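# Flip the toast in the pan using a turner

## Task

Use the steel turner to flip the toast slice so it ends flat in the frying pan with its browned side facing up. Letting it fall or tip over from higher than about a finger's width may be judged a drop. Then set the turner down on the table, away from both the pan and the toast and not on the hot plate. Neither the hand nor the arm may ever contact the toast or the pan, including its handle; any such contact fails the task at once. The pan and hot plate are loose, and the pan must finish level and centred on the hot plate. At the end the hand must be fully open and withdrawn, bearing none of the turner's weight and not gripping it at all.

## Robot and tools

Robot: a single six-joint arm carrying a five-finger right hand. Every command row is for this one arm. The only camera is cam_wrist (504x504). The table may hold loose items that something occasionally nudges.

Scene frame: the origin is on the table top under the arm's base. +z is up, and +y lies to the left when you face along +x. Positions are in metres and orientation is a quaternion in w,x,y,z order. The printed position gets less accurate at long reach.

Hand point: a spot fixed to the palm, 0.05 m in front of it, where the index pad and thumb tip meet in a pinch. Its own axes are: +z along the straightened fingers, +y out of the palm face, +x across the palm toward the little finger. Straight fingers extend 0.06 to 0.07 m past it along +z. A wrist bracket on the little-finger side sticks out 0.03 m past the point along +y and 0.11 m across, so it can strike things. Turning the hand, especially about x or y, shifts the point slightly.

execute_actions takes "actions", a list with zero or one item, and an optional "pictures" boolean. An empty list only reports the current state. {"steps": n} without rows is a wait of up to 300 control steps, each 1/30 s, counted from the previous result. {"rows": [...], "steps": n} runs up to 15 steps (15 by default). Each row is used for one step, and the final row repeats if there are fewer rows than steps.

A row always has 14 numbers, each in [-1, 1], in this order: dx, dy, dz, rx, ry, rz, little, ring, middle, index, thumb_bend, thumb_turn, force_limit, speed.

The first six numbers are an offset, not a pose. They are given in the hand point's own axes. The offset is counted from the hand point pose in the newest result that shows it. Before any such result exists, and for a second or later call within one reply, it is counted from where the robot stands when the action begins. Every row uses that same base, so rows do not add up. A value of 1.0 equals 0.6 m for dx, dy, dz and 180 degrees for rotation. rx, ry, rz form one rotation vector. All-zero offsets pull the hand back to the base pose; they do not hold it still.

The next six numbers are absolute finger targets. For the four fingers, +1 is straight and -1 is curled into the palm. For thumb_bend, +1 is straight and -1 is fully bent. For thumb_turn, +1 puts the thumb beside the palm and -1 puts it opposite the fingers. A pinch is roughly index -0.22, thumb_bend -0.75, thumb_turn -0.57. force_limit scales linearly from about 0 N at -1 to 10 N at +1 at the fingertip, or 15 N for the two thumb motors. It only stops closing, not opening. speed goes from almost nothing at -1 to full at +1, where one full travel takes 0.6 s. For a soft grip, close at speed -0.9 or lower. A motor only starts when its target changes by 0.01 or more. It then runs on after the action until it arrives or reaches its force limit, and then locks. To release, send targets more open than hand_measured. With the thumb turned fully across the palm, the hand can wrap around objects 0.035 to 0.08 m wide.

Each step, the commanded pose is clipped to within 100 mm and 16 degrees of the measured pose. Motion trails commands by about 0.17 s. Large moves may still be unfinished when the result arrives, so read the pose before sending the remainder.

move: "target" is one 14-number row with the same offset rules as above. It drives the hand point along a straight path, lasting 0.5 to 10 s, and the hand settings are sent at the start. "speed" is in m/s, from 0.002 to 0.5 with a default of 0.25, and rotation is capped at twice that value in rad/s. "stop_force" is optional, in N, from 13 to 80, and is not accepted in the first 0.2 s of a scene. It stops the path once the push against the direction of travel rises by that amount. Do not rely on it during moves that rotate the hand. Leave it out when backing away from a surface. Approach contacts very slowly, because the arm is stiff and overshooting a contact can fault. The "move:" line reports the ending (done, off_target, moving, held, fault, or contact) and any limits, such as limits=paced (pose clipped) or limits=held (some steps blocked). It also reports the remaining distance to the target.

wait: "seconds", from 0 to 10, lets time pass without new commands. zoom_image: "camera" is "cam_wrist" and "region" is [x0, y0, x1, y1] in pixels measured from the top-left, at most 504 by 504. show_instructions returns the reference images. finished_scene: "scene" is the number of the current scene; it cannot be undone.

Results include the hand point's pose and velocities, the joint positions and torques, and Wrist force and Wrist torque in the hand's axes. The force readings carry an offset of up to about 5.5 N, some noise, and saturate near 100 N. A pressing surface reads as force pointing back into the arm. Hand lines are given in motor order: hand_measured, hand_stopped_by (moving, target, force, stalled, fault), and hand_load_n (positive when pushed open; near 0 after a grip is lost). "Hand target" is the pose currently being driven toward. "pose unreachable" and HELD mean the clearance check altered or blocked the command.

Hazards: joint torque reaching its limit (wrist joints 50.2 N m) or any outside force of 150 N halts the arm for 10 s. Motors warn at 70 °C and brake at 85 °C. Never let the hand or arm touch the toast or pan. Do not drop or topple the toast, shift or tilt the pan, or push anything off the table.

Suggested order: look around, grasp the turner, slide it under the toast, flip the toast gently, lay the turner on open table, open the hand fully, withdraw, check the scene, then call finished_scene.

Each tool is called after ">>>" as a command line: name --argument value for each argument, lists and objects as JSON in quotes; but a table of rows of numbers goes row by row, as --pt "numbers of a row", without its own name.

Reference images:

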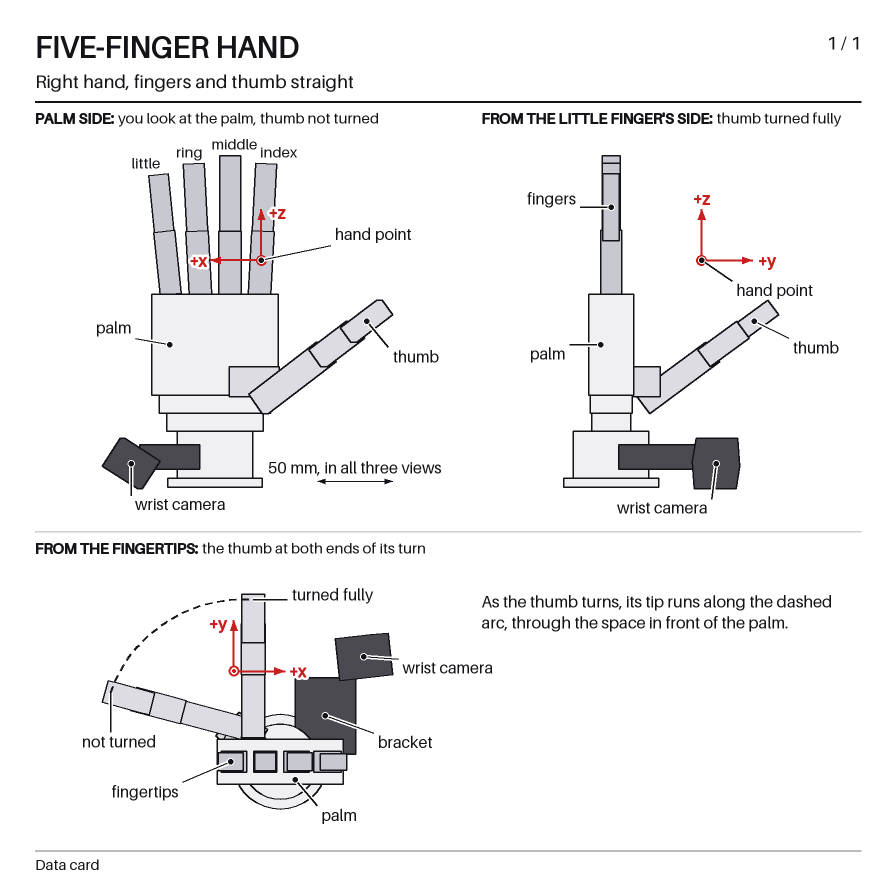

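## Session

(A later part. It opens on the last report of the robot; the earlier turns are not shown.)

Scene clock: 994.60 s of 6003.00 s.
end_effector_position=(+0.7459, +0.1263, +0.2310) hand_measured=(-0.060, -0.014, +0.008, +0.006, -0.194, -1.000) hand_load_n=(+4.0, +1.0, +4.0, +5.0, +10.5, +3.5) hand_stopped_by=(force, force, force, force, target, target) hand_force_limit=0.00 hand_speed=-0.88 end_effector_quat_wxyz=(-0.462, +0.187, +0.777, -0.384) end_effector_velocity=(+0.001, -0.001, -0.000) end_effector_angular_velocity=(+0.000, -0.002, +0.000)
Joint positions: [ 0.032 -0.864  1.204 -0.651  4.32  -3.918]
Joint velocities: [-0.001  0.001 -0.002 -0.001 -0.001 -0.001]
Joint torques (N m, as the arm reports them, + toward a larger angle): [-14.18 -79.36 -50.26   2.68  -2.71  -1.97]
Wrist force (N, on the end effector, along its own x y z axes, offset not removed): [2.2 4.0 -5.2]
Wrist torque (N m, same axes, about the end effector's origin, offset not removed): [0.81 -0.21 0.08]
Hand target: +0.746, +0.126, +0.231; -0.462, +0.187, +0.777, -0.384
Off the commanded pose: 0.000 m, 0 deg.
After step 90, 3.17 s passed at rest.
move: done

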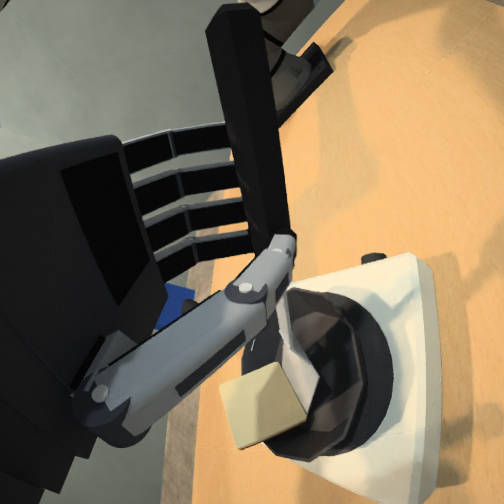

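>>> move --target '[0.00234, 0.03329, 0.01211, 0, -0.0114, 0.03133, -0.3, -0.3, -0.45, -0.45, -0.2, -1, 0.0, -0.88]' --speed 0.012

>>> zoom_image --camera "cam_wrist" --region '[190, 290, 400, 500]'

Scene clock: 1023.20 s of 6003.00 s.
end_effector_position=(+0.7377, +0.1368, +0.2145) hand_measured=(-0.060, -0.014, +0.008, +0.006, -0.194, -1.000) hand_load_n=(+4.0, +1.0, +4.0, +5.0, +10.5, +3.5) hand_stopped_by=(force, force, force, force, target, target) hand_force_limit=0.00 hand_speed=-0.88 end_effector_quat_wxyz=(-0.429, +0.218, +0.775, -0.409) end_effector_velocity=(+0.000, +0.000, -0.000) end_effector_angular_velocity=(-0.004, -0.006, -0.002)
Joint positions: [ 0.056 -0.88   1.254 -0.707  4.316 -3.822]
Joint velocities: [ 0.001 -0.002  0.002 -0.005  0.001  0.005]
Joint torques (N m, as the arm reports them, + toward a larger angle): [   8.59 -106.55  -32.64   -1.28   -2.57    1.7 ]
Wrist force (N, on the end effector, along its own x y z axes, offset not removed): [6.2 4.5 -4.0]
Wrist torque (N m, same axes, about the end effector's origin, offset not removed): [0.97 -0.75 0.35]
Hand target: +0.738, +0.137, +0.214; -0.429, +0.218, +0.775, -0.410
Off the commanded pose: 0.000 m, 0 deg.
After step 90, 21.00 s passed at rest.
move: done

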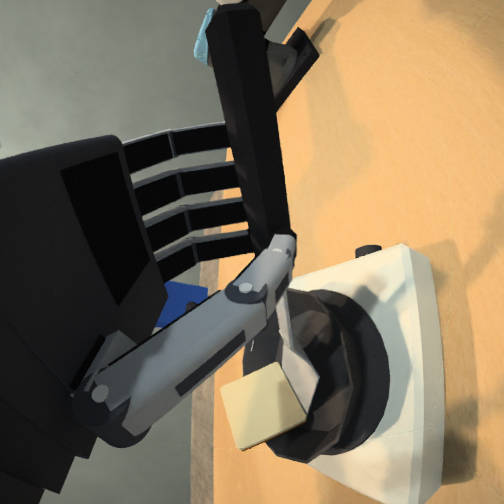

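Region (190, 290, 400, 500) of cam_wrist's 504x504 image, scaled by 2.400, with more detail than that image has.

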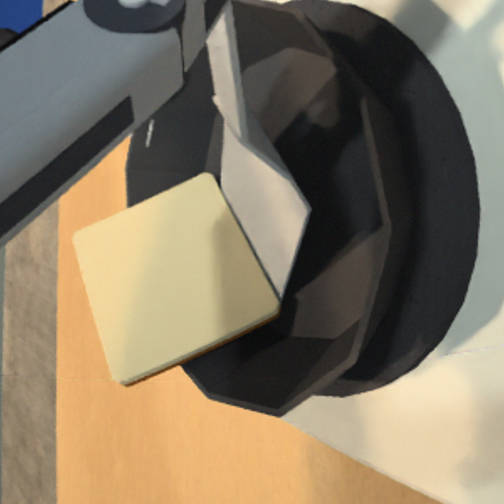

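>>> move --target '[-0.00729, -0.0038, -0.00138, 0, 0, 0, -0.3, -0.3, -0.45, -0.45, -0.2, -1, 0.0, -0.88]' --speed 0.005

>>> zoom_image --camera "cam_wrist" --region '[190, 290, 400, 500]'

Scene clock: 1027.77 s of 6003.00 s.
end_effector_position=(+0.7407, +0.1329, +0.2145) hand_measured=(-0.060, -0.014, +0.008, +0.006, -0.194, -1.000) hand_load_n=(+4.0, +1.0, +4.0, +5.0, +10.5, +3.5) hand_stopped_by=(force, force, force, force, target, target) hand_force_limit=0.00 hand_speed=-0.88 end_effector_quat_wxyz=(-0.429, +0.218, +0.775, -0.409) end_effector_velocity=(+0.001, -0.000, -0.000) end_effector_angular_velocity=(+0.000, -0.000, +0.001)
Joint positions: [ 0.052 -0.877  1.249 -0.706  4.312 -3.823]
Joint velocities: [-0.     0.001 -0.001  0.    -0.001 -0.001]
Joint torques (N m, as the arm reports them, + toward a larger angle): [-14.49 -77.32 -49.35   2.39  -2.83  -2.11]
Wrist force (N, on the end effector, along its own x y z axes, offset not removed): [3.4 7.0 2.6]
Wrist torque (N m, same axes, about the end effector's origin, offset not removed): [0.99 -0.58 0.35]
Hand target: +0.741, +0.133, +0.215; -0.429, +0.218, +0.775, -0.409
Off the commanded pose: 0.000 m, 0 deg.
After step 90, 0.33 s passed at rest.
move: done

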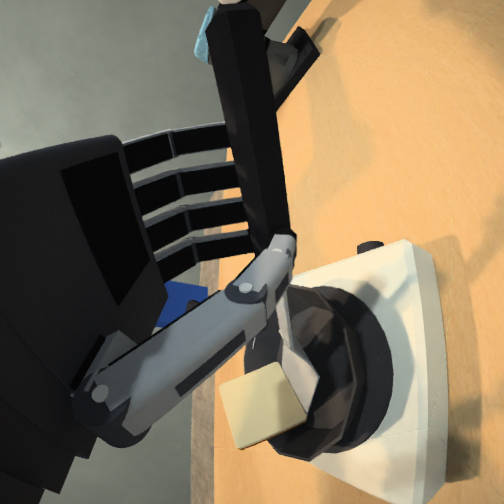

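Region (190, 290, 400, 500) of cam_wrist's 504x504 image, scaled by 2.400, with more detail than that image has.

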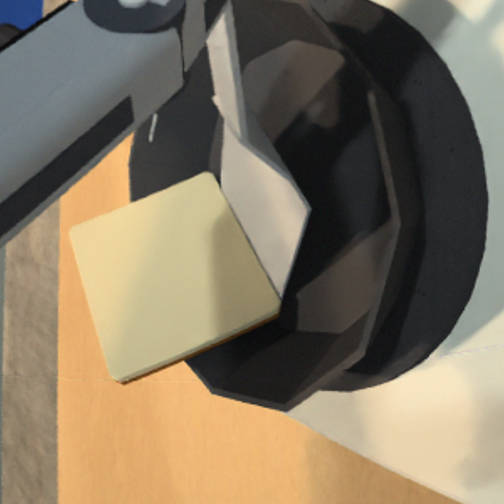

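>>> move --target '[-0.00583, -0.00304, -0.0011, 0, 0, 0, -0.3, -0.3, -0.45, -0.45, -0.2, -1, 0.0, -0.88]' --speed 0.004

>>> zoom_image --camera "cam_wrist" --region '[190, 290, 400, 500]'

Scene clock: 1032.80 s of 6003.00 s.
end_effector_position=(+0.7431, +0.1299, +0.2145) hand_measured=(-0.060, -0.014, +0.008, +0.006, -0.194, -1.000) hand_load_n=(+4.0, +1.0, +4.0, +5.0, +10.5, +3.5) hand_stopped_by=(force, force, force, force, target, target) hand_force_limit=0.00 hand_speed=-0.88 end_effector_quat_wxyz=(-0.429, +0.218, +0.775, -0.409) end_effector_velocity=(+0.001, -0.001, +0.000) end_effector_angular_velocity=(-0.000, -0.001, +0.001)
Joint positions: [ 0.048 -0.874  1.245 -0.705  4.309 -3.824]
Joint velocities: [-0.     0.    -0.001 -0.    -0.002 -0.   ]
Joint torques (N m, as the arm reports them, + toward a larger angle): [-12.53 -78.45 -50.09   2.49  -2.54  -2.09]
Wrist force (N, on the end effector, along its own x y z axes, offset not removed): [2.9 3.8 -2.6]
Wrist torque (N m, same axes, about the end effector's origin, offset not removed): [0.79 -0.31 0.36]
Hand target: +0.743, +0.130, +0.215; -0.429, +0.218, +0.775, -0.409
Off the commanded pose: 0.000 m, 0 deg.
After step 90, 0.87 s passed at rest.
move: done

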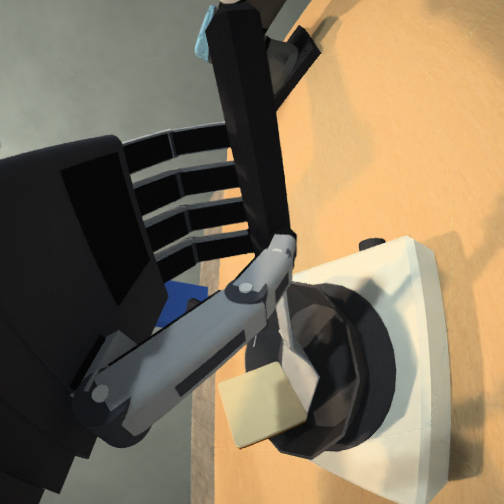

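Region (190, 290, 400, 500) of cam_wrist's 504x504 image, scaled by 2.400, with more detail than that image has.

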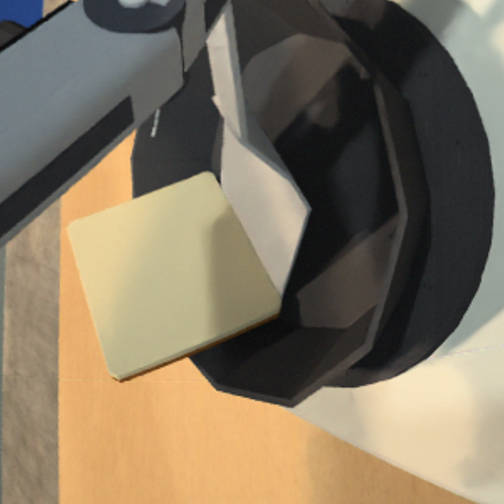

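>>> move --target '[-0.00437, -0.00228, -0.00083, 0, 0, 0, -0.3, -0.3, -0.45, -0.45, -0.2, -1, 0.0, -0.88]' --speed 0.004

>>> zoom_image --camera "cam_wrist" --region '[190, 290, 400, 500]'

Scene clock: 1037.20 s of 6003.00 s.
end_effector_position=(+0.7449, +0.1276, +0.2145) hand_measured=(-0.060, -0.014, +0.008, +0.006, -0.194, -1.000) hand_load_n=(+4.0, +1.0, +4.0, +5.0, +10.5, +3.5) hand_stopped_by=(force, force, force, force, target, target) hand_force_limit=0.00 hand_speed=-0.88 end_effector_quat_wxyz=(-0.429, +0.218, +0.775, -0.409) end_effector_velocity=(+0.000, -0.001, +0.000) end_effector_angular_velocity=(+0.001, +0.001, -0.002)
Joint positions: [ 0.046 -0.873  1.241 -0.704  4.307 -3.825]
Joint velocities: [-0.001  0.    -0.001  0.001  0.001 -0.   ]
Joint torques (N m, as the arm reports them, + toward a larger angle): [-12.66 -78.56 -50.53   2.34  -2.67  -1.96]
Wrist force (N, on the end effector, along its own x y z axes, offset not removed): [4.4 4.4 -2.6]
Wrist torque (N m, same axes, about the end effector's origin, offset not removed): [0.82 -0.41 0.48]
Hand target: +0.745, +0.128, +0.214; -0.429, +0.218, +0.775, -0.409
Off the commanded pose: 0.000 m, 0 deg.
After step 90, 0.47 s passed at rest.
move: done

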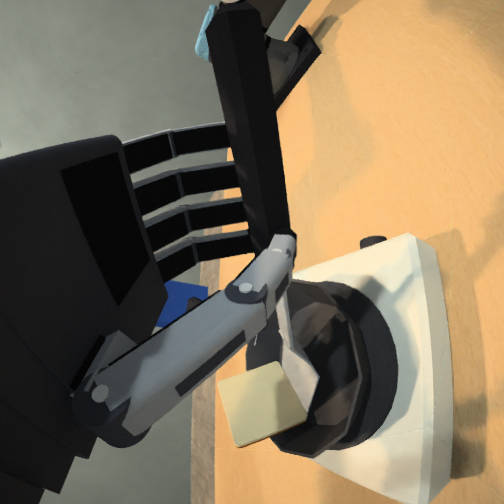

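Region (190, 290, 400, 500) of cam_wrist's 504x504 image, scaled by 2.400, with more detail than that image has.

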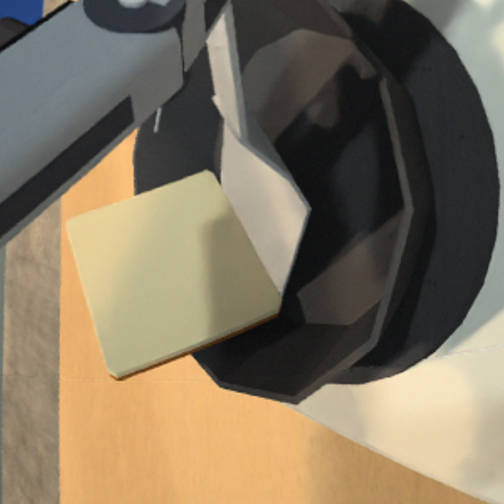

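>>> move --target '[-0.00437, -0.00228, -0.00083, 0, 0, 0, -0.3, -0.3, -0.45, -0.45, -0.2, -1, 0.0, -0.88]' --speed 0.004

>>> zoom_image --camera "cam_wrist" --region '[190, 290, 400, 500]'

Scene clock: 1041.80 s of 6003.00 s.
end_effector_position=(+0.7466, +0.1253, +0.2145) hand_measured=(-0.060, -0.014, +0.008, +0.006, -0.194, -1.000) hand_load_n=(+4.0, +1.0, +4.0, +5.0, +10.5, +3.5) hand_stopped_by=(force, force, force, force, target, target) hand_force_limit=0.00 hand_speed=-0.88 end_effector_quat_wxyz=(-0.429, +0.218, +0.775, -0.409) end_effector_velocity=(+0.000, -0.000, +0.001) end_effector_angular_velocity=(+0.000, +0.000, +0.001)
Joint positions: [ 0.044 -0.871  1.238 -0.703  4.305 -3.826]
Joint velocities: [-0.     0.    -0.001  0.001 -0.    -0.001]
Joint torques (N m, as the arm reports them, + toward a larger angle): [-12.89 -78.48 -49.89   2.22  -2.74  -1.98]
Wrist force (N, on the end effector, along its own x y z axes, offset not removed): [0.0 3.7 -1.7]
Wrist torque (N m, same axes, about the end effector's origin, offset not removed): [0.67 0.20 -0.07]
Hand target: +0.747, +0.125, +0.214; -0.429, +0.218, +0.775, -0.409
Off the commanded pose: 0.000 m, 0 deg.
After step 90, 0.67 s passed at rest.
move: done

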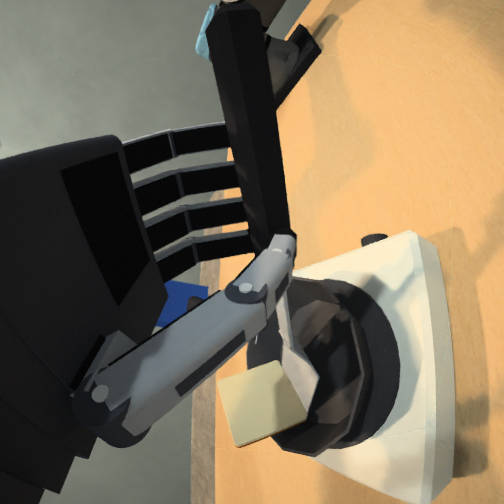

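Region (190, 290, 400, 500) of cam_wrist's 504x504 image, scaled by 2.400, with more detail than that image has.

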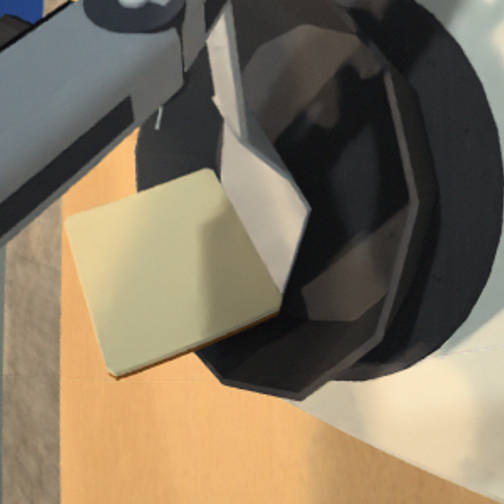

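>>> zoom_image --camera "cam_wrist" --region '[250, 350, 340, 450]'

Region (250, 350, 340, 450) of cam_wrist's 504x504 image, scaled by 5.040, with more detail than that image has; it fills the left 454 columns of this view, and the rest is white.

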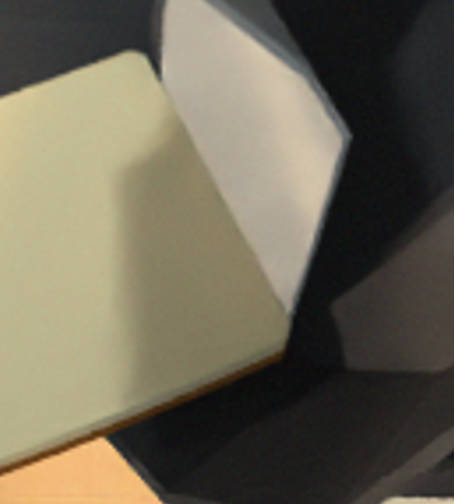

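>>> move --target '[-0.00437, -0.00228, -0.00083, 0, 0, 0, -0.3, -0.3, -0.45, -0.45, -0.2, -1, 0.0, -0.88]' --speed 0.004

>>> zoom_image --camera "cam_wrist" --region '[190, 290, 400, 500]'

Scene clock: 1056.47 s of 6003.00 s.
end_effector_position=(+0.7484, +0.1230, +0.2145) hand_measured=(-0.060, -0.014, +0.008, +0.006, -0.194, -1.000) hand_load_n=(+4.0, +1.0, +4.0, +5.0, +10.0, +3.5) hand_stopped_by=(force, force, force, force, target, target) hand_force_limit=0.00 hand_speed=-0.88 end_effector_quat_wxyz=(-0.429, +0.218, +0.775, -0.409) end_effector_velocity=(+0.000, +0.001, -0.000) end_effector_angular_velocity=(+0.001, +0.001, -0.001)
Joint positions: [ 0.041 -0.869  1.235 -0.702  4.302 -3.827]
Joint velocities: [ 0.001  0.001 -0.001  0.001  0.001 -0.   ]
Joint torques (N m, as the arm reports them, + toward a larger angle): [-13.83 -78.5  -50.19   2.22  -2.87  -1.89]
Wrist force (N, on the end effector, along its own x y z axes, offset not removed): [1.8 3.9 -1.8]
Wrist torque (N m, same axes, about the end effector's origin, offset not removed): [0.56 0.07 0.12]
Hand target: +0.748, +0.123, +0.214; -0.429, +0.218, +0.775, -0.409
Off the commanded pose: 0.000 m, 0 deg.
After step 90, 10.73 s passed at rest.
move: done

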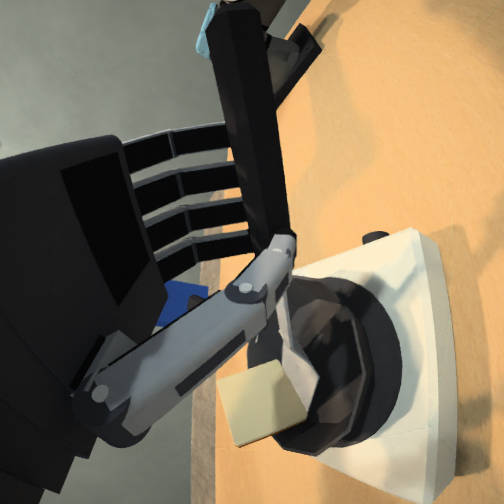

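Region (190, 290, 400, 500) of cam_wrist's 504x504 image, scaled by 2.400, with more detail than that image has.

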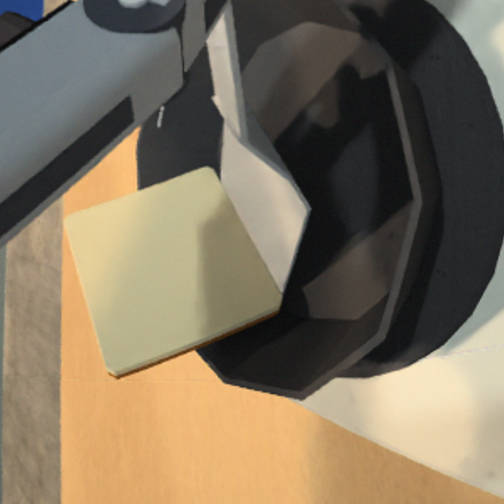

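>>> move --target '[0.01458, 0.0076, 0.00276, 0, 0, 0, -0.3, -0.3, -0.45, -0.45, -0.2, -1, 0.0, -0.88]' --speed 0.005

>>> zoom_image --camera "cam_wrist" --region '[190, 290, 400, 500]'

Scene clock: 1064.23 s of 6003.00 s.
end_effector_position=(+0.7424, +0.1308, +0.2145) hand_measured=(-0.060, -0.014, +0.008, +0.006, -0.194, -1.000) hand_load_n=(+3.5, +1.0, +4.0, +5.0, +10.0, +4.0) hand_stopped_by=(force, force, force, force, target, target) hand_force_limit=0.00 hand_speed=-0.88 end_effector_quat_wxyz=(-0.429, +0.218, +0.775, -0.409) end_effector_velocity=(-0.000, +0.002, +0.000) end_effector_angular_velocity=(+0.000, -0.002, -0.001)
Joint positions: [ 0.049 -0.875  1.246 -0.705  4.31  -3.824]
Joint velocities: [ 0.002 -0.001  0.001 -0.001  0.002  0.001]
Joint torques (N m, as the arm reports them, + toward a larger angle): [   8.19 -108.01  -31.88   -1.07    2.07    1.65]
Wrist force (N, on the end effector, along its own x y z axes, offset not removed): [0.1 4.1 0.4]
Wrist torque (N m, same axes, about the end effector's origin, offset not removed): [0.53 -0.22 0.09]
Hand target: +0.742, +0.131, +0.215; -0.429, +0.218, +0.775, -0.409
Off the commanded pose: 0.000 m, 0 deg.
After step 90, 2.53 s passed at rest.
move: done

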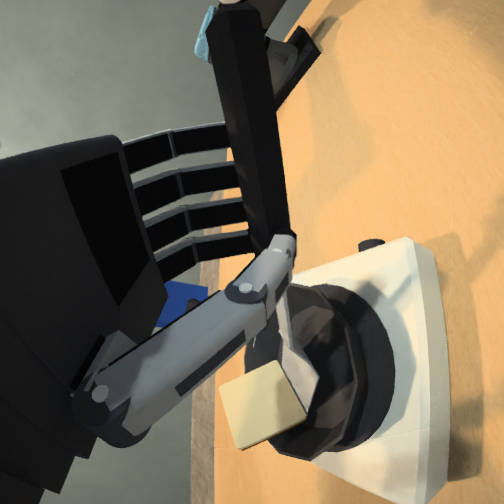

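Region (190, 290, 400, 500) of cam_wrist's 504x504 image, scaled by 2.400, with more detail than that image has.

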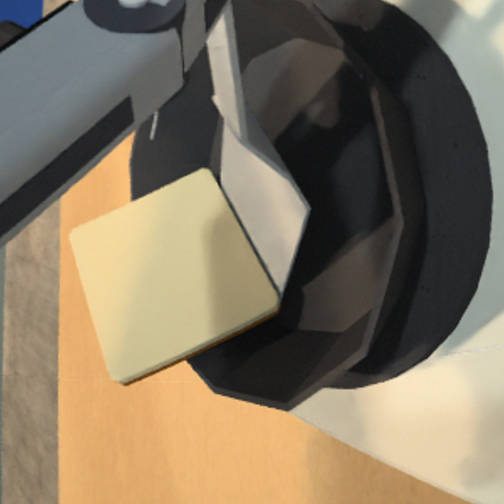

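>>> move --target '[0.02429, 0.00728, 0.00265, 0, 0, 0, -0.3, -0.3, -0.45, -0.45, -0.2, -1, 0.0, -0.88]' --speed 0.007

>>> zoom_image --camera "cam_wrist" --region '[190, 290, 400, 500]'

Scene clock: 1073.23 s of 6003.00 s.
end_effector_position=(+0.7333, +0.1425, +0.2175) hand_measured=(-0.060, -0.014, +0.008, +0.006, -0.194, -1.000) hand_load_n=(+3.0, +0.5, +4.0, +4.5, +11.0, +3.5) hand_stopped_by=(force, force, force, force, target, target) hand_force_limit=0.00 hand_speed=-0.88 end_effector_quat_wxyz=(-0.429, +0.218, +0.775, -0.409) end_effector_velocity=(-0.002, +0.001, +0.001) end_effector_angular_velocity=(+0.000, +0.001, -0.002)
Joint positions: [ 0.062 -0.887  1.26  -0.706  4.322 -3.819]
Joint velocities: [ 0.001 -0.002  0.002  0.001  0.003  0.001]
Joint torques (N m, as the arm reports them, + toward a larger angle): [   7.96 -108.77  -33.06   -0.98    2.16    2.13]
Wrist force (N, on the end effector, along its own x y z axes, offset not removed): [-2.4 5.8 -1.2]
Wrist torque (N m, same axes, about the end effector's origin, offset not removed): [0.76 0.40 -0.27]
Hand target: +0.733, +0.143, +0.218; -0.429, +0.218, +0.775, -0.409
Off the commanded pose: 0.000 m, 0 deg.
After step 90, 3.60 s passed at rest.
move: done

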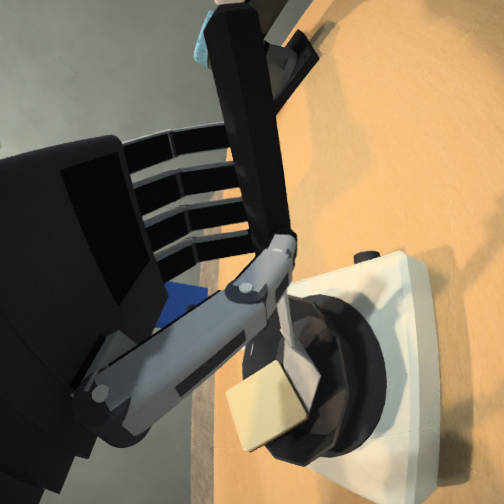

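Region (190, 290, 400, 500) of cam_wrist's 504x504 image, scaled by 2.400, with more detail than that image has.

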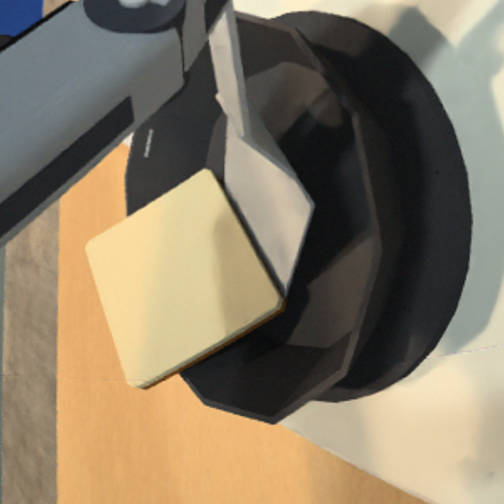

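>>> zoom_image --camera "cam_wrist" --region '[250, 345, 340, 445]'

Region (250, 345, 340, 445) of cam_wrist's 504x504 image, scaled by 5.040, with more detail than that image has; it fills the left 454 columns of this view, and the rest is white.

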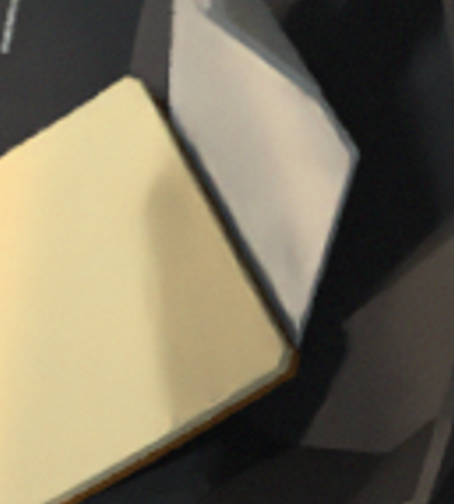

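>>> move --target '[0.02429, 0.00728, 0.00265, 0, 0, 0, -0.3, -0.3, -0.45, -0.45, -0.2, -1, 0.0, -0.88]' --speed 0.007

>>> zoom_image --camera "cam_wrist" --region '[190, 290, 400, 500]'

Scene clock: 1086.70 s of 6003.00 s.
end_effector_position=(+0.7242, +0.1542, +0.2206) hand_measured=(-0.060, -0.014, +0.008, +0.006, -0.194, -1.000) hand_load_n=(+2.5, +0.5, +4.0, +4.5, +11.0, +3.5) hand_stopped_by=(force, force, force, force, target, target) hand_force_limit=0.00 hand_speed=-0.88 end_effector_quat_wxyz=(-0.429, +0.218, +0.775, -0.409) end_effector_velocity=(-0.001, -0.000, -0.001) end_effector_angular_velocity=(-0.000, +0.002, -0.001)
Joint positions: [ 0.075 -0.898  1.273 -0.706  4.334 -3.815]
Joint velocities: [-0.     0.     0.002  0.001  0.001  0.   ]
Joint torques (N m, as the arm reports them, + toward a larger angle): [   8.56 -104.83  -33.46   -1.08    1.76    2.08]
Wrist force (N, on the end effector, along its own x y z axes, offset not removed): [1.7 1.3 -1.7]
Wrist torque (N m, same axes, about the end effector's origin, offset not removed): [0.05 -0.28 -0.08]
Hand target: +0.724, +0.154, +0.221; -0.429, +0.218, +0.775, -0.409
Off the commanded pose: 0.000 m, 0 deg.
After step 90, 8.10 s passed at rest.
move: done

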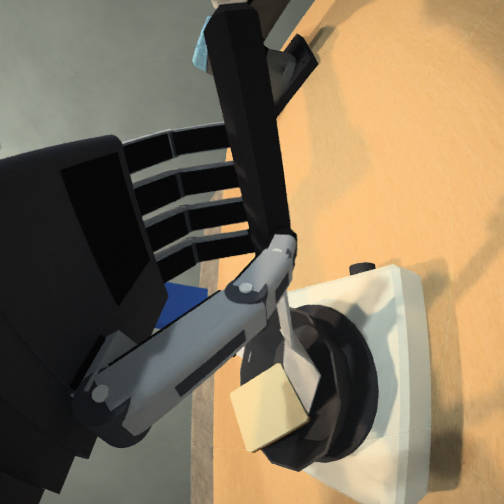

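Region (190, 290, 400, 500) of cam_wrist's 504x504 image, scaled by 2.400, with more detail than that image has.

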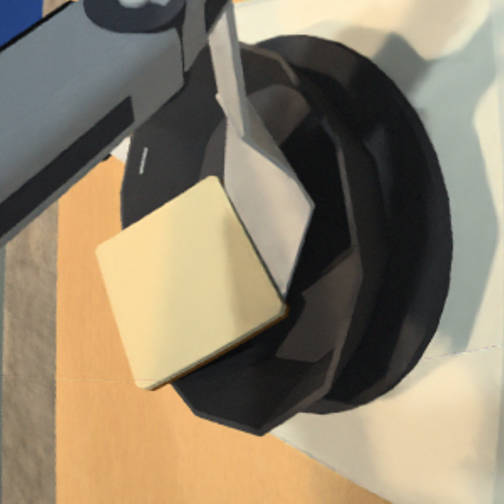

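>>> move --target '[-0.00323, 0.00548, 0.00199, 0, 0, 0, -0.3, -0.3, -0.45, -0.45, -0.2, -1, 0.0, -0.88]' --speed 0.005

>>> zoom_image --camera "cam_wrist" --region '[190, 290, 400, 500]'

Scene clock: 1136.57 s of 6003.00 s.
end_effector_position=(+0.7241, +0.1542, +0.2167) hand_measured=(-0.060, -0.014, +0.008, +0.006, -0.194, -1.000) hand_load_n=(+2.5, +0.5, +4.0, +4.5, +11.0, +3.5) hand_stopped_by=(force, force, force, force, target, target) hand_force_limit=0.00 hand_speed=-0.88 end_effector_quat_wxyz=(-0.429, +0.218, +0.775, -0.409) end_effector_velocity=(-0.000, -0.000, -0.001) end_effector_angular_velocity=(-0.000, +0.002, +0.000)
Joint positions: [ 0.075 -0.895  1.276 -0.711  4.335 -3.815]
Joint velocities: [-0.     0.001  0.001  0.001 -0.    -0.   ]
Joint torques (N m, as the arm reports them, + toward a larger angle): [-13.35 -79.21 -33.8   -1.22  -2.61  -0.88]
Wrist force (N, on the end effector, along its own x y z axes, offset not removed): [-4.2 3.9 3.3]
Wrist torque (N m, same axes, about the end effector's origin, offset not removed): [0.19 0.45 -0.27]
Hand target: +0.724, +0.154, +0.217; -0.429, +0.218, +0.775, -0.409
Off the commanded pose: 0.000 m, 0 deg.
After step 90, 45.83 s passed at rest.
move: done

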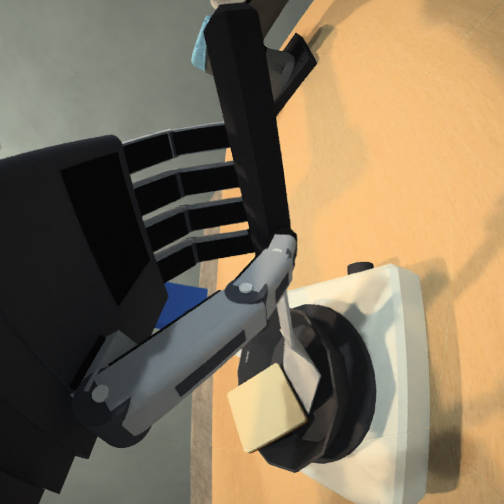

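Region (190, 290, 400, 500) of cam_wrist's 504x504 image, scaled by 2.400, with more detail than that image has.

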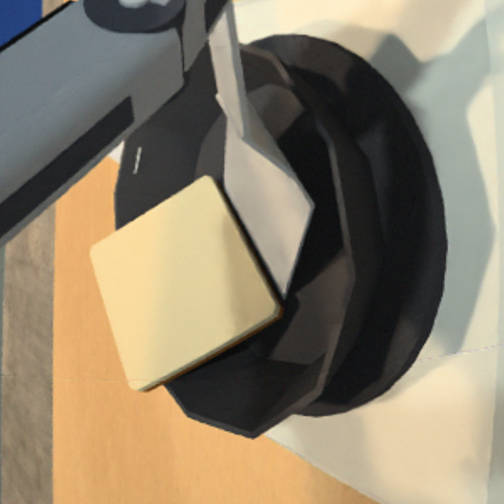

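>>> move --target '[-0.00137, 0.00233, 0.00085, 0, 0, 0, -0.3, -0.3, -0.45, -0.45, -0.2, -1, 0.0, -0.88]' --speed 0.004

>>> move --target '[-0.0510, -0.02658, -0.00967, 0, 0, 0, -0.3, -0.3, -0.45, -0.45, -0.2, -1, 0.0, -0.88]' --speed 0.008

>>> zoom_image --camera "cam_wrist" --region '[190, 290, 400, 500]'

Scene clock: 1146.90 s of 6003.00 s.
end_effector_position=(+0.7242, +0.1542, +0.2151) hand_measured=(-0.060, -0.014, +0.008, +0.006, -0.194, -1.000) hand_load_n=(+3.5, +1.0, +4.0, +5.5, +10.0, +3.5) hand_stopped_by=(force, force, force, force, target, target) hand_force_limit=0.00 hand_speed=-0.88 end_effector_quat_wxyz=(-0.429, +0.218, +0.775, -0.409) end_effector_velocity=(-0.001, +0.000, -0.001) end_effector_angular_velocity=(+0.001, +0.002, -0.003)
Joint positions: [ 0.075 -0.894  1.277 -0.714  4.335 -3.815]
Joint velocities: [-0.     0.001  0.001  0.     0.003 -0.   ]
Joint torques (N m, as the arm reports them, + toward a larger angle): [  0.97 -76.49 -32.83  -1.35   1.84   0.97]
Wrist force (N, on the end effector, along its own x y z axes, offset not removed): [2.8 2.5 -2.8]
Wrist torque (N m, same axes, about the end effector's origin, offset not removed): [0.61 -0.30 0.07]
Hand target: +0.724, +0.154, +0.215; -0.429, +0.218, +0.775, -0.409
Off the commanded pose: 0.000 m, 0 deg.
After step 90, 6.63 s passed at rest.
move: done

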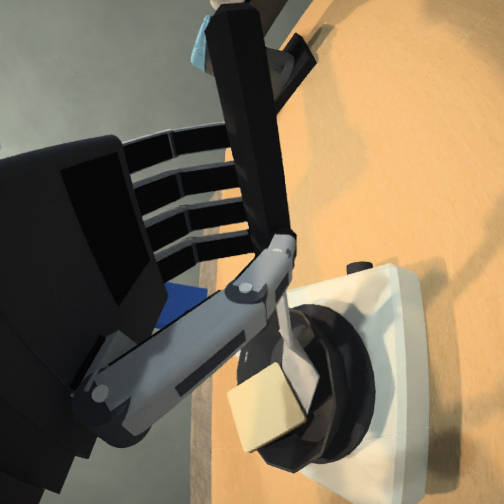

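Scene clock: 1151.50 s of 6003.00 s.
end_effector_position=(+0.7455, +0.1267, +0.2150) hand_measured=(-0.060, -0.014, +0.008, +0.006, -0.194, -1.000) hand_load_n=(+4.0, +1.0, +4.0, +5.0, +10.0, +3.5) hand_stopped_by=(force, force, force, force, target, target) hand_force_limit=0.00 hand_speed=-0.88 end_effector_quat_wxyz=(-0.429, +0.218, +0.775, -0.409) end_effector_velocity=(+0.001, -0.001, -0.000) end_effector_angular_velocity=(+0.001, -0.001, -0.002)
Joint positions: [ 0.045 -0.872  1.24  -0.703  4.306 -3.825]
Joint velocities: [-0.001  0.001 -0.002 -0.001  0.001 -0.001]
Joint torques (N m, as the arm reports them, + toward a larger angle): [-13.76 -79.91 -49.77   2.3   -2.95  -1.94]
Wrist force (N, on the end effector, along its own x y z axes, offset not removed): [-1.9 5.5 -2.2]
Wrist torque (N m, same axes, about the end effector's origin, offset not removed): [1.04 0.44 -0.04]
Hand target: +0.746, +0.127, +0.215; -0.429, +0.218, +0.775, -0.409
Off the commanded pose: 0.000 m, 0 deg.
move: done

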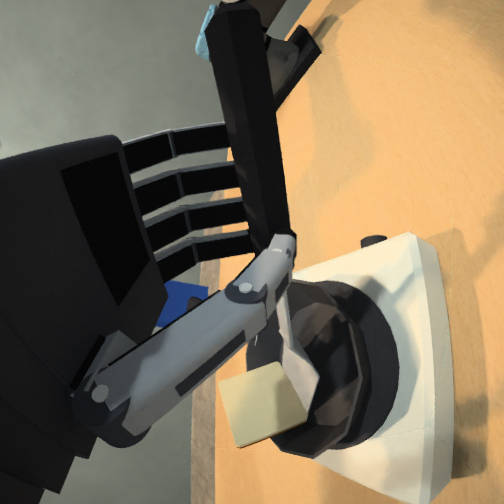

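Region (190, 290, 400, 500) of cam_wrist's 504x504 image, scaled by 2.400, with more detail than that image has.

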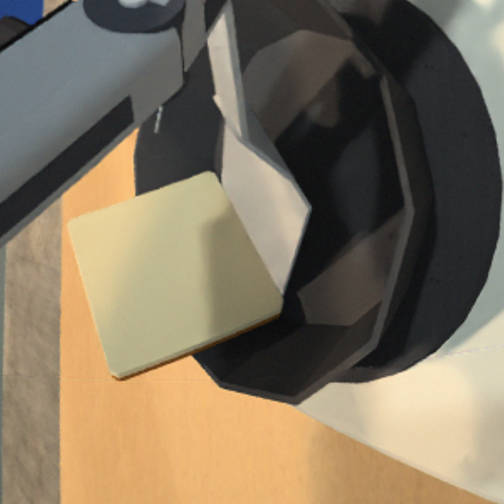

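>>> move --target '[-0.00612, -0.00319, -0.00116, 0, 0, 0, -0.3, -0.3, -0.45, -0.45, -0.2, -1, 0.0, -0.88]' --speed 0.004

>>> zoom_image --camera "cam_wrist" --region '[190, 290, 400, 500]'

Scene clock: 1155.73 s of 6003.00 s.
end_effector_position=(+0.7480, +0.1235, +0.2150) hand_measured=(-0.060, -0.014, +0.008, +0.006, -0.194, -1.000) hand_load_n=(+4.0, +1.0, +4.0, +5.0, +10.0, +3.5) hand_stopped_by=(force, force, force, force, target, target) hand_force_limit=0.00 hand_speed=-0.88 end_effector_quat_wxyz=(-0.429, +0.218, +0.775, -0.409) end_effector_velocity=(+0.001, -0.000, +0.000) end_effector_angular_velocity=(+0.000, -0.001, -0.000)
Joint positions: [ 0.042 -0.869  1.235 -0.701  4.303 -3.827]
Joint velocities: [-0.001 -0.    -0.001 -0.001 -0.    -0.   ]
Joint torques (N m, as the arm reports them, + toward a larger angle): [-13.36 -78.12 -50.25   2.36  -2.6   -2.03]
Wrist force (N, on the end effector, along its own x y z axes, offset not removed): [1.4 2.4 -0.7]
Wrist torque (N m, same axes, about the end effector's origin, offset not removed): [0.50 -0.21 -0.01]
Hand target: +0.748, +0.123, +0.215; -0.429, +0.218, +0.775, -0.409
Off the commanded pose: 0.000 m, 0 deg.
After step 90, 0.03 s passed at rest.
move: done

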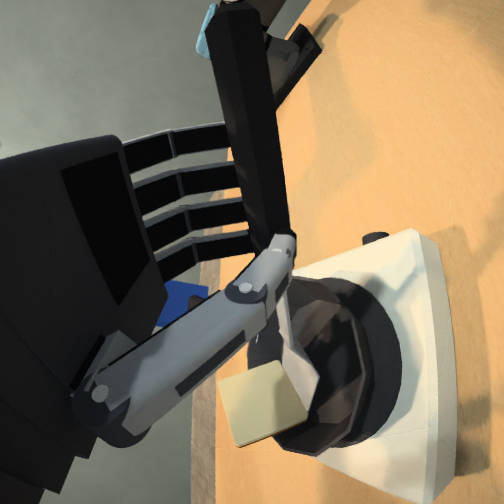

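Region (190, 290, 400, 500) of cam_wrist's 504x504 image, scaled by 2.400, with more detail than that image has.

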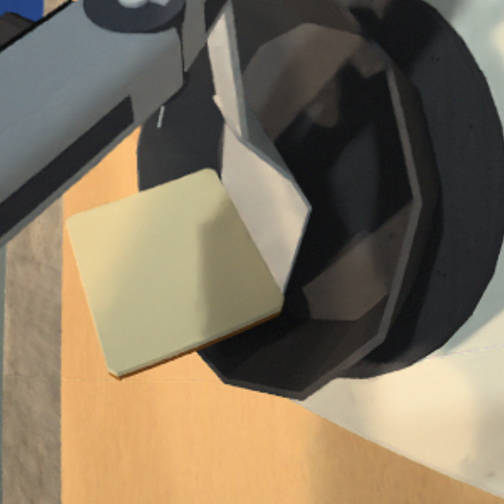

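>>> move --target '[0.02072, 0.00363, 0.00132, 0, 0, 0, -0.3, -0.3, -0.45, -0.45, -0.2, -1, 0.0, -0.88]' --speed 0.006

>>> zoom_image --camera "cam_wrist" --region '[190, 290, 400, 500]'

Scene clock: 1166.80 s of 6003.00 s.
end_effector_position=(+0.7408, +0.1328, +0.2189) hand_measured=(-0.060, -0.014, +0.008, +0.006, -0.194, -1.000) hand_load_n=(+2.5, +0.5, +4.0, +4.5, +11.0, +3.5) hand_stopped_by=(force, force, force, force, target, target) hand_force_limit=0.00 hand_speed=-0.88 end_effector_quat_wxyz=(-0.429, +0.218, +0.775, -0.409) end_effector_velocity=(-0.000, +0.001, -0.000) end_effector_angular_velocity=(-0.001, +0.000, +0.001)
Joint positions: [ 0.052 -0.88   1.245 -0.7    4.312 -3.823]
Joint velocities: [ 0.001 -0.     0.001 -0.    -0.     0.   ]
Joint torques (N m, as the arm reports them, + toward a larger angle): [   8.13 -109.2   -33.88    2.76    1.96    2.1 ]
Wrist force (N, on the end effector, along its own x y z axes, offset not removed): [-0.1 3.9 1.6]
Wrist torque (N m, same axes, about the end effector's origin, offset not removed): [0.24 -0.11 -0.24]
Hand target: +0.741, +0.133, +0.219; -0.429, +0.218, +0.775, -0.409
Off the commanded pose: 0.000 m, 0 deg.
After step 90, 5.73 s passed at rest.
move: done

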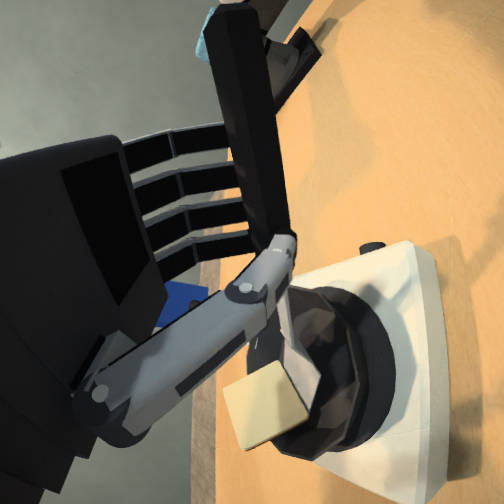

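Region (190, 290, 400, 500) of cam_wrist's 504x504 image, scaled by 2.400, with more detail than that image has.

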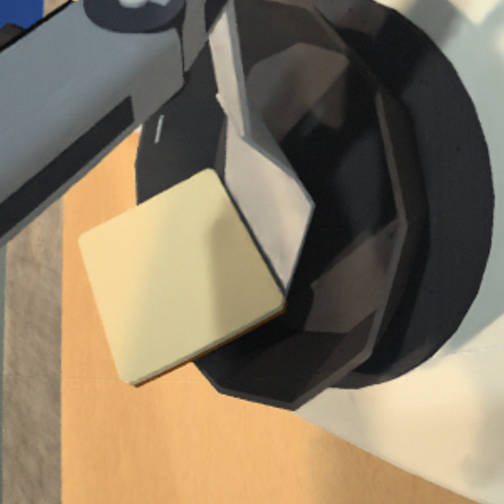

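>>> move --target '[0.01732, 0.03132, 0.0114, 0, -0.0114, 0.03133, -0.3, -0.3, -0.45, -0.45, -0.2, -1, 0.0, -0.88]' --speed 0.012

>>> zoom_image --camera "cam_wrist" --region '[190, 290, 400, 500]'

Scene clock: 1182.87 s of 6003.00 s.
end_effector_position=(+0.7293, +0.1476, +0.2067) hand_measured=(-0.060, -0.014, +0.008, +0.006, -0.194, -1.000) hand_load_n=(+2.5, +0.5, +4.0, +5.0, +11.0, +3.5) hand_stopped_by=(force, force, force, force, target, target) hand_force_limit=0.00 hand_speed=-0.88 end_effector_quat_wxyz=(-0.394, +0.248, +0.771, -0.434) end_effector_velocity=(-0.000, +0.001, -0.002) end_effector_angular_velocity=(-0.005, -0.004, +0.001)
Joint positions: [ 0.081 -0.899  1.295 -0.749  4.312 -3.723]
Joint velocities: [ 0.002 -0.     0.003 -0.004 -0.001  0.006]
Joint torques (N m, as the arm reports them, + toward a larger angle): [   8.22 -107.04  -33.84   -1.38   -2.61    2.06]
Wrist force (N, on the end effector, along its own x y z axes, offset not removed): [-0.5 6.7 -1.0]
Wrist torque (N m, same axes, about the end effector's origin, offset not removed): [0.90 0.13 -0.06]
Hand target: +0.729, +0.148, +0.207; -0.394, +0.248, +0.771, -0.434
Off the commanded pose: 0.000 m, 0 deg.
After step 90, 8.47 s passed at rest.
move: done

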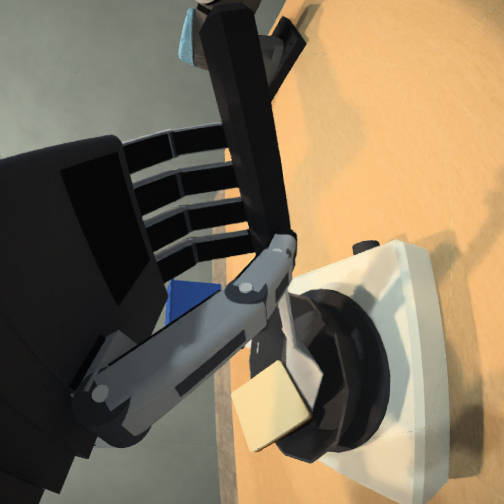

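Region (190, 290, 400, 500) of cam_wrist's 504x504 image, scaled by 2.400, with more detail than that image has.

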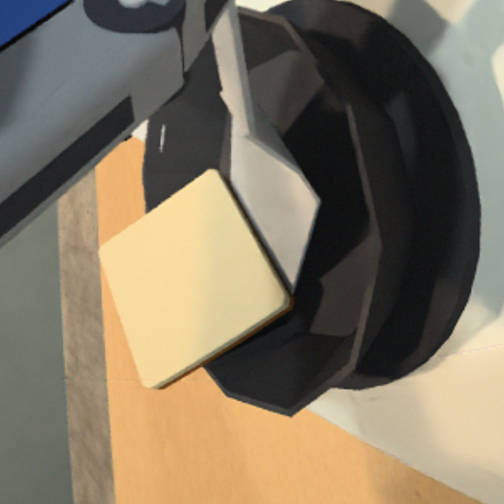

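>>> execute_actions --actions '[{"rows": [[0, 0, 0, 0, 0, 0, -0.36, -0.36, -0.45, -0.45, -0.2, -1, 0.1, -0.9]], "steps": 15}]'

>>> zoom_image --camera "cam_wrist" --region '[190, 290, 400, 500]'

Scene clock: 1188.93 s of 6003.00 s.
end_effector_position=(+0.7293, +0.1476, +0.2067) hand_measured=(-0.114, -0.038, +0.006, +0.006, -0.192, -1.000) hand_load_n=(+6.0, +1.5, +1.0, +6.0, +14.5, +8.5) hand_stopped_by=(force, force, force, force, target, target) hand_force_limit=0.10 hand_speed=-0.90 end_effector_quat_wxyz=(-0.394, +0.248, +0.771, -0.434) end_effector_velocity=(+0.001, -0.000, +0.001) end_effector_angular_velocity=(+0.000, -0.003, +0.000)
Joint positions: [ 0.081 -0.899  1.295 -0.749  4.312 -3.723]
Joint velocities: [-0.    -0.001 -0.    -0.001 -0.    -0.   ]
Joint torques (N m, as the arm reports them, + toward a larger angle): [-13.08 -85.5  -50.72   2.7   -2.23  -1.75]
Wrist force (N, on the end effector, along its own x y z axes, offset not removed): [1.8 5.1 -1.1]
Wrist torque (N m, same axes, about the end effector's origin, offset not removed): [0.55 -0.29 -0.13]
Hand target: +0.729, +0.148, +0.207; -0.394, +0.248, +0.771, -0.434
Off the commanded pose: 0.000 m, 0 deg.
Steps of this call (steps 1 to 90: nothing new was sent; then 2.57 s passed at rest; steps 91 to 105: all 15 steps of this action). Readings (end_effector_position | what the end effector reports):
91: (+0.7292, +0.1477, +0.2066) | hand_measured=(-0.060, -0.014, +0.008, +0.006, -0.194, -1.000) hand_load_n=(+2.5, +0.5, +4.0, +5.0, +11.0, +3.5) hand_stopped_by=(moving, moving, force, force, target, target) hand_force_limit=0.10 hand_speed=-0.90
92: (+0.7292, +0.1477, +0.2066) | hand_measured=(-0.060, -0.014, +0.008, +0.006, -0.194, -1.000) hand_load_n=(+2.5, +0.5, +4.0, +5.0, +11.0, +3.5) hand_stopped_by=(moving, moving, force, force, target, target) hand_force_limit=0.10 hand_speed=-0.90
94: (+0.7292, +0.1477, +0.2066) | hand_measured=(-0.066, -0.018, +0.008, +0.006, -0.194, -1.000) hand_load_n=(+3.0, +1.5, +3.5, +4.5, +11.5, +4.0) hand_stopped_by=(moving, moving, force, force, target, target) hand_force_limit=0.10 hand_speed=-0.90
98: (+0.7292, +0.1477, +0.2067) | hand_measured=(-0.088, -0.040, +0.008, +0.006, -0.194, -1.000) hand_load_n=(+2.0, +6.0, +1.5, +5.0, +13.5, +6.5) hand_stopped_by=(moving, force, force, force, target, target) hand_force_limit=0.10 hand_speed=-0.90
105: the state above

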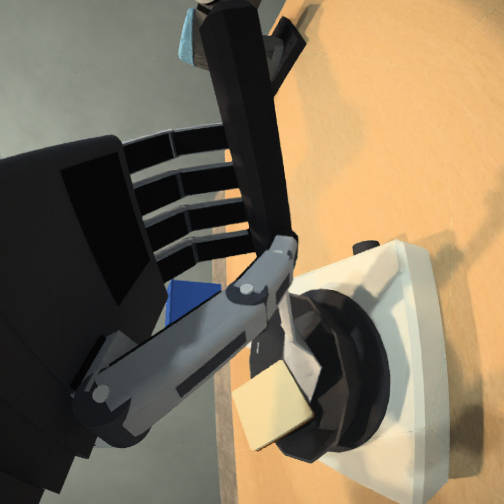

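Region (190, 290, 400, 500) of cam_wrist's 504x504 image, scaled by 2.400, with more detail than that image has.

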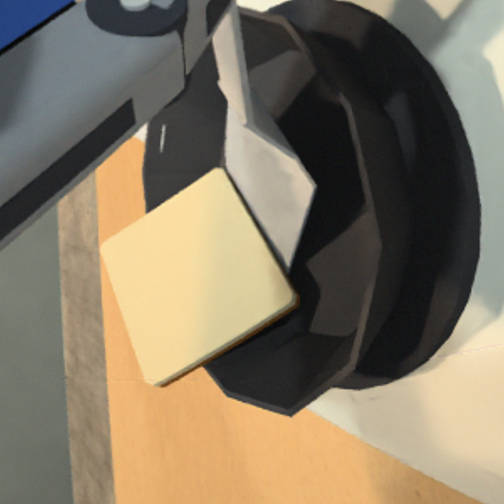

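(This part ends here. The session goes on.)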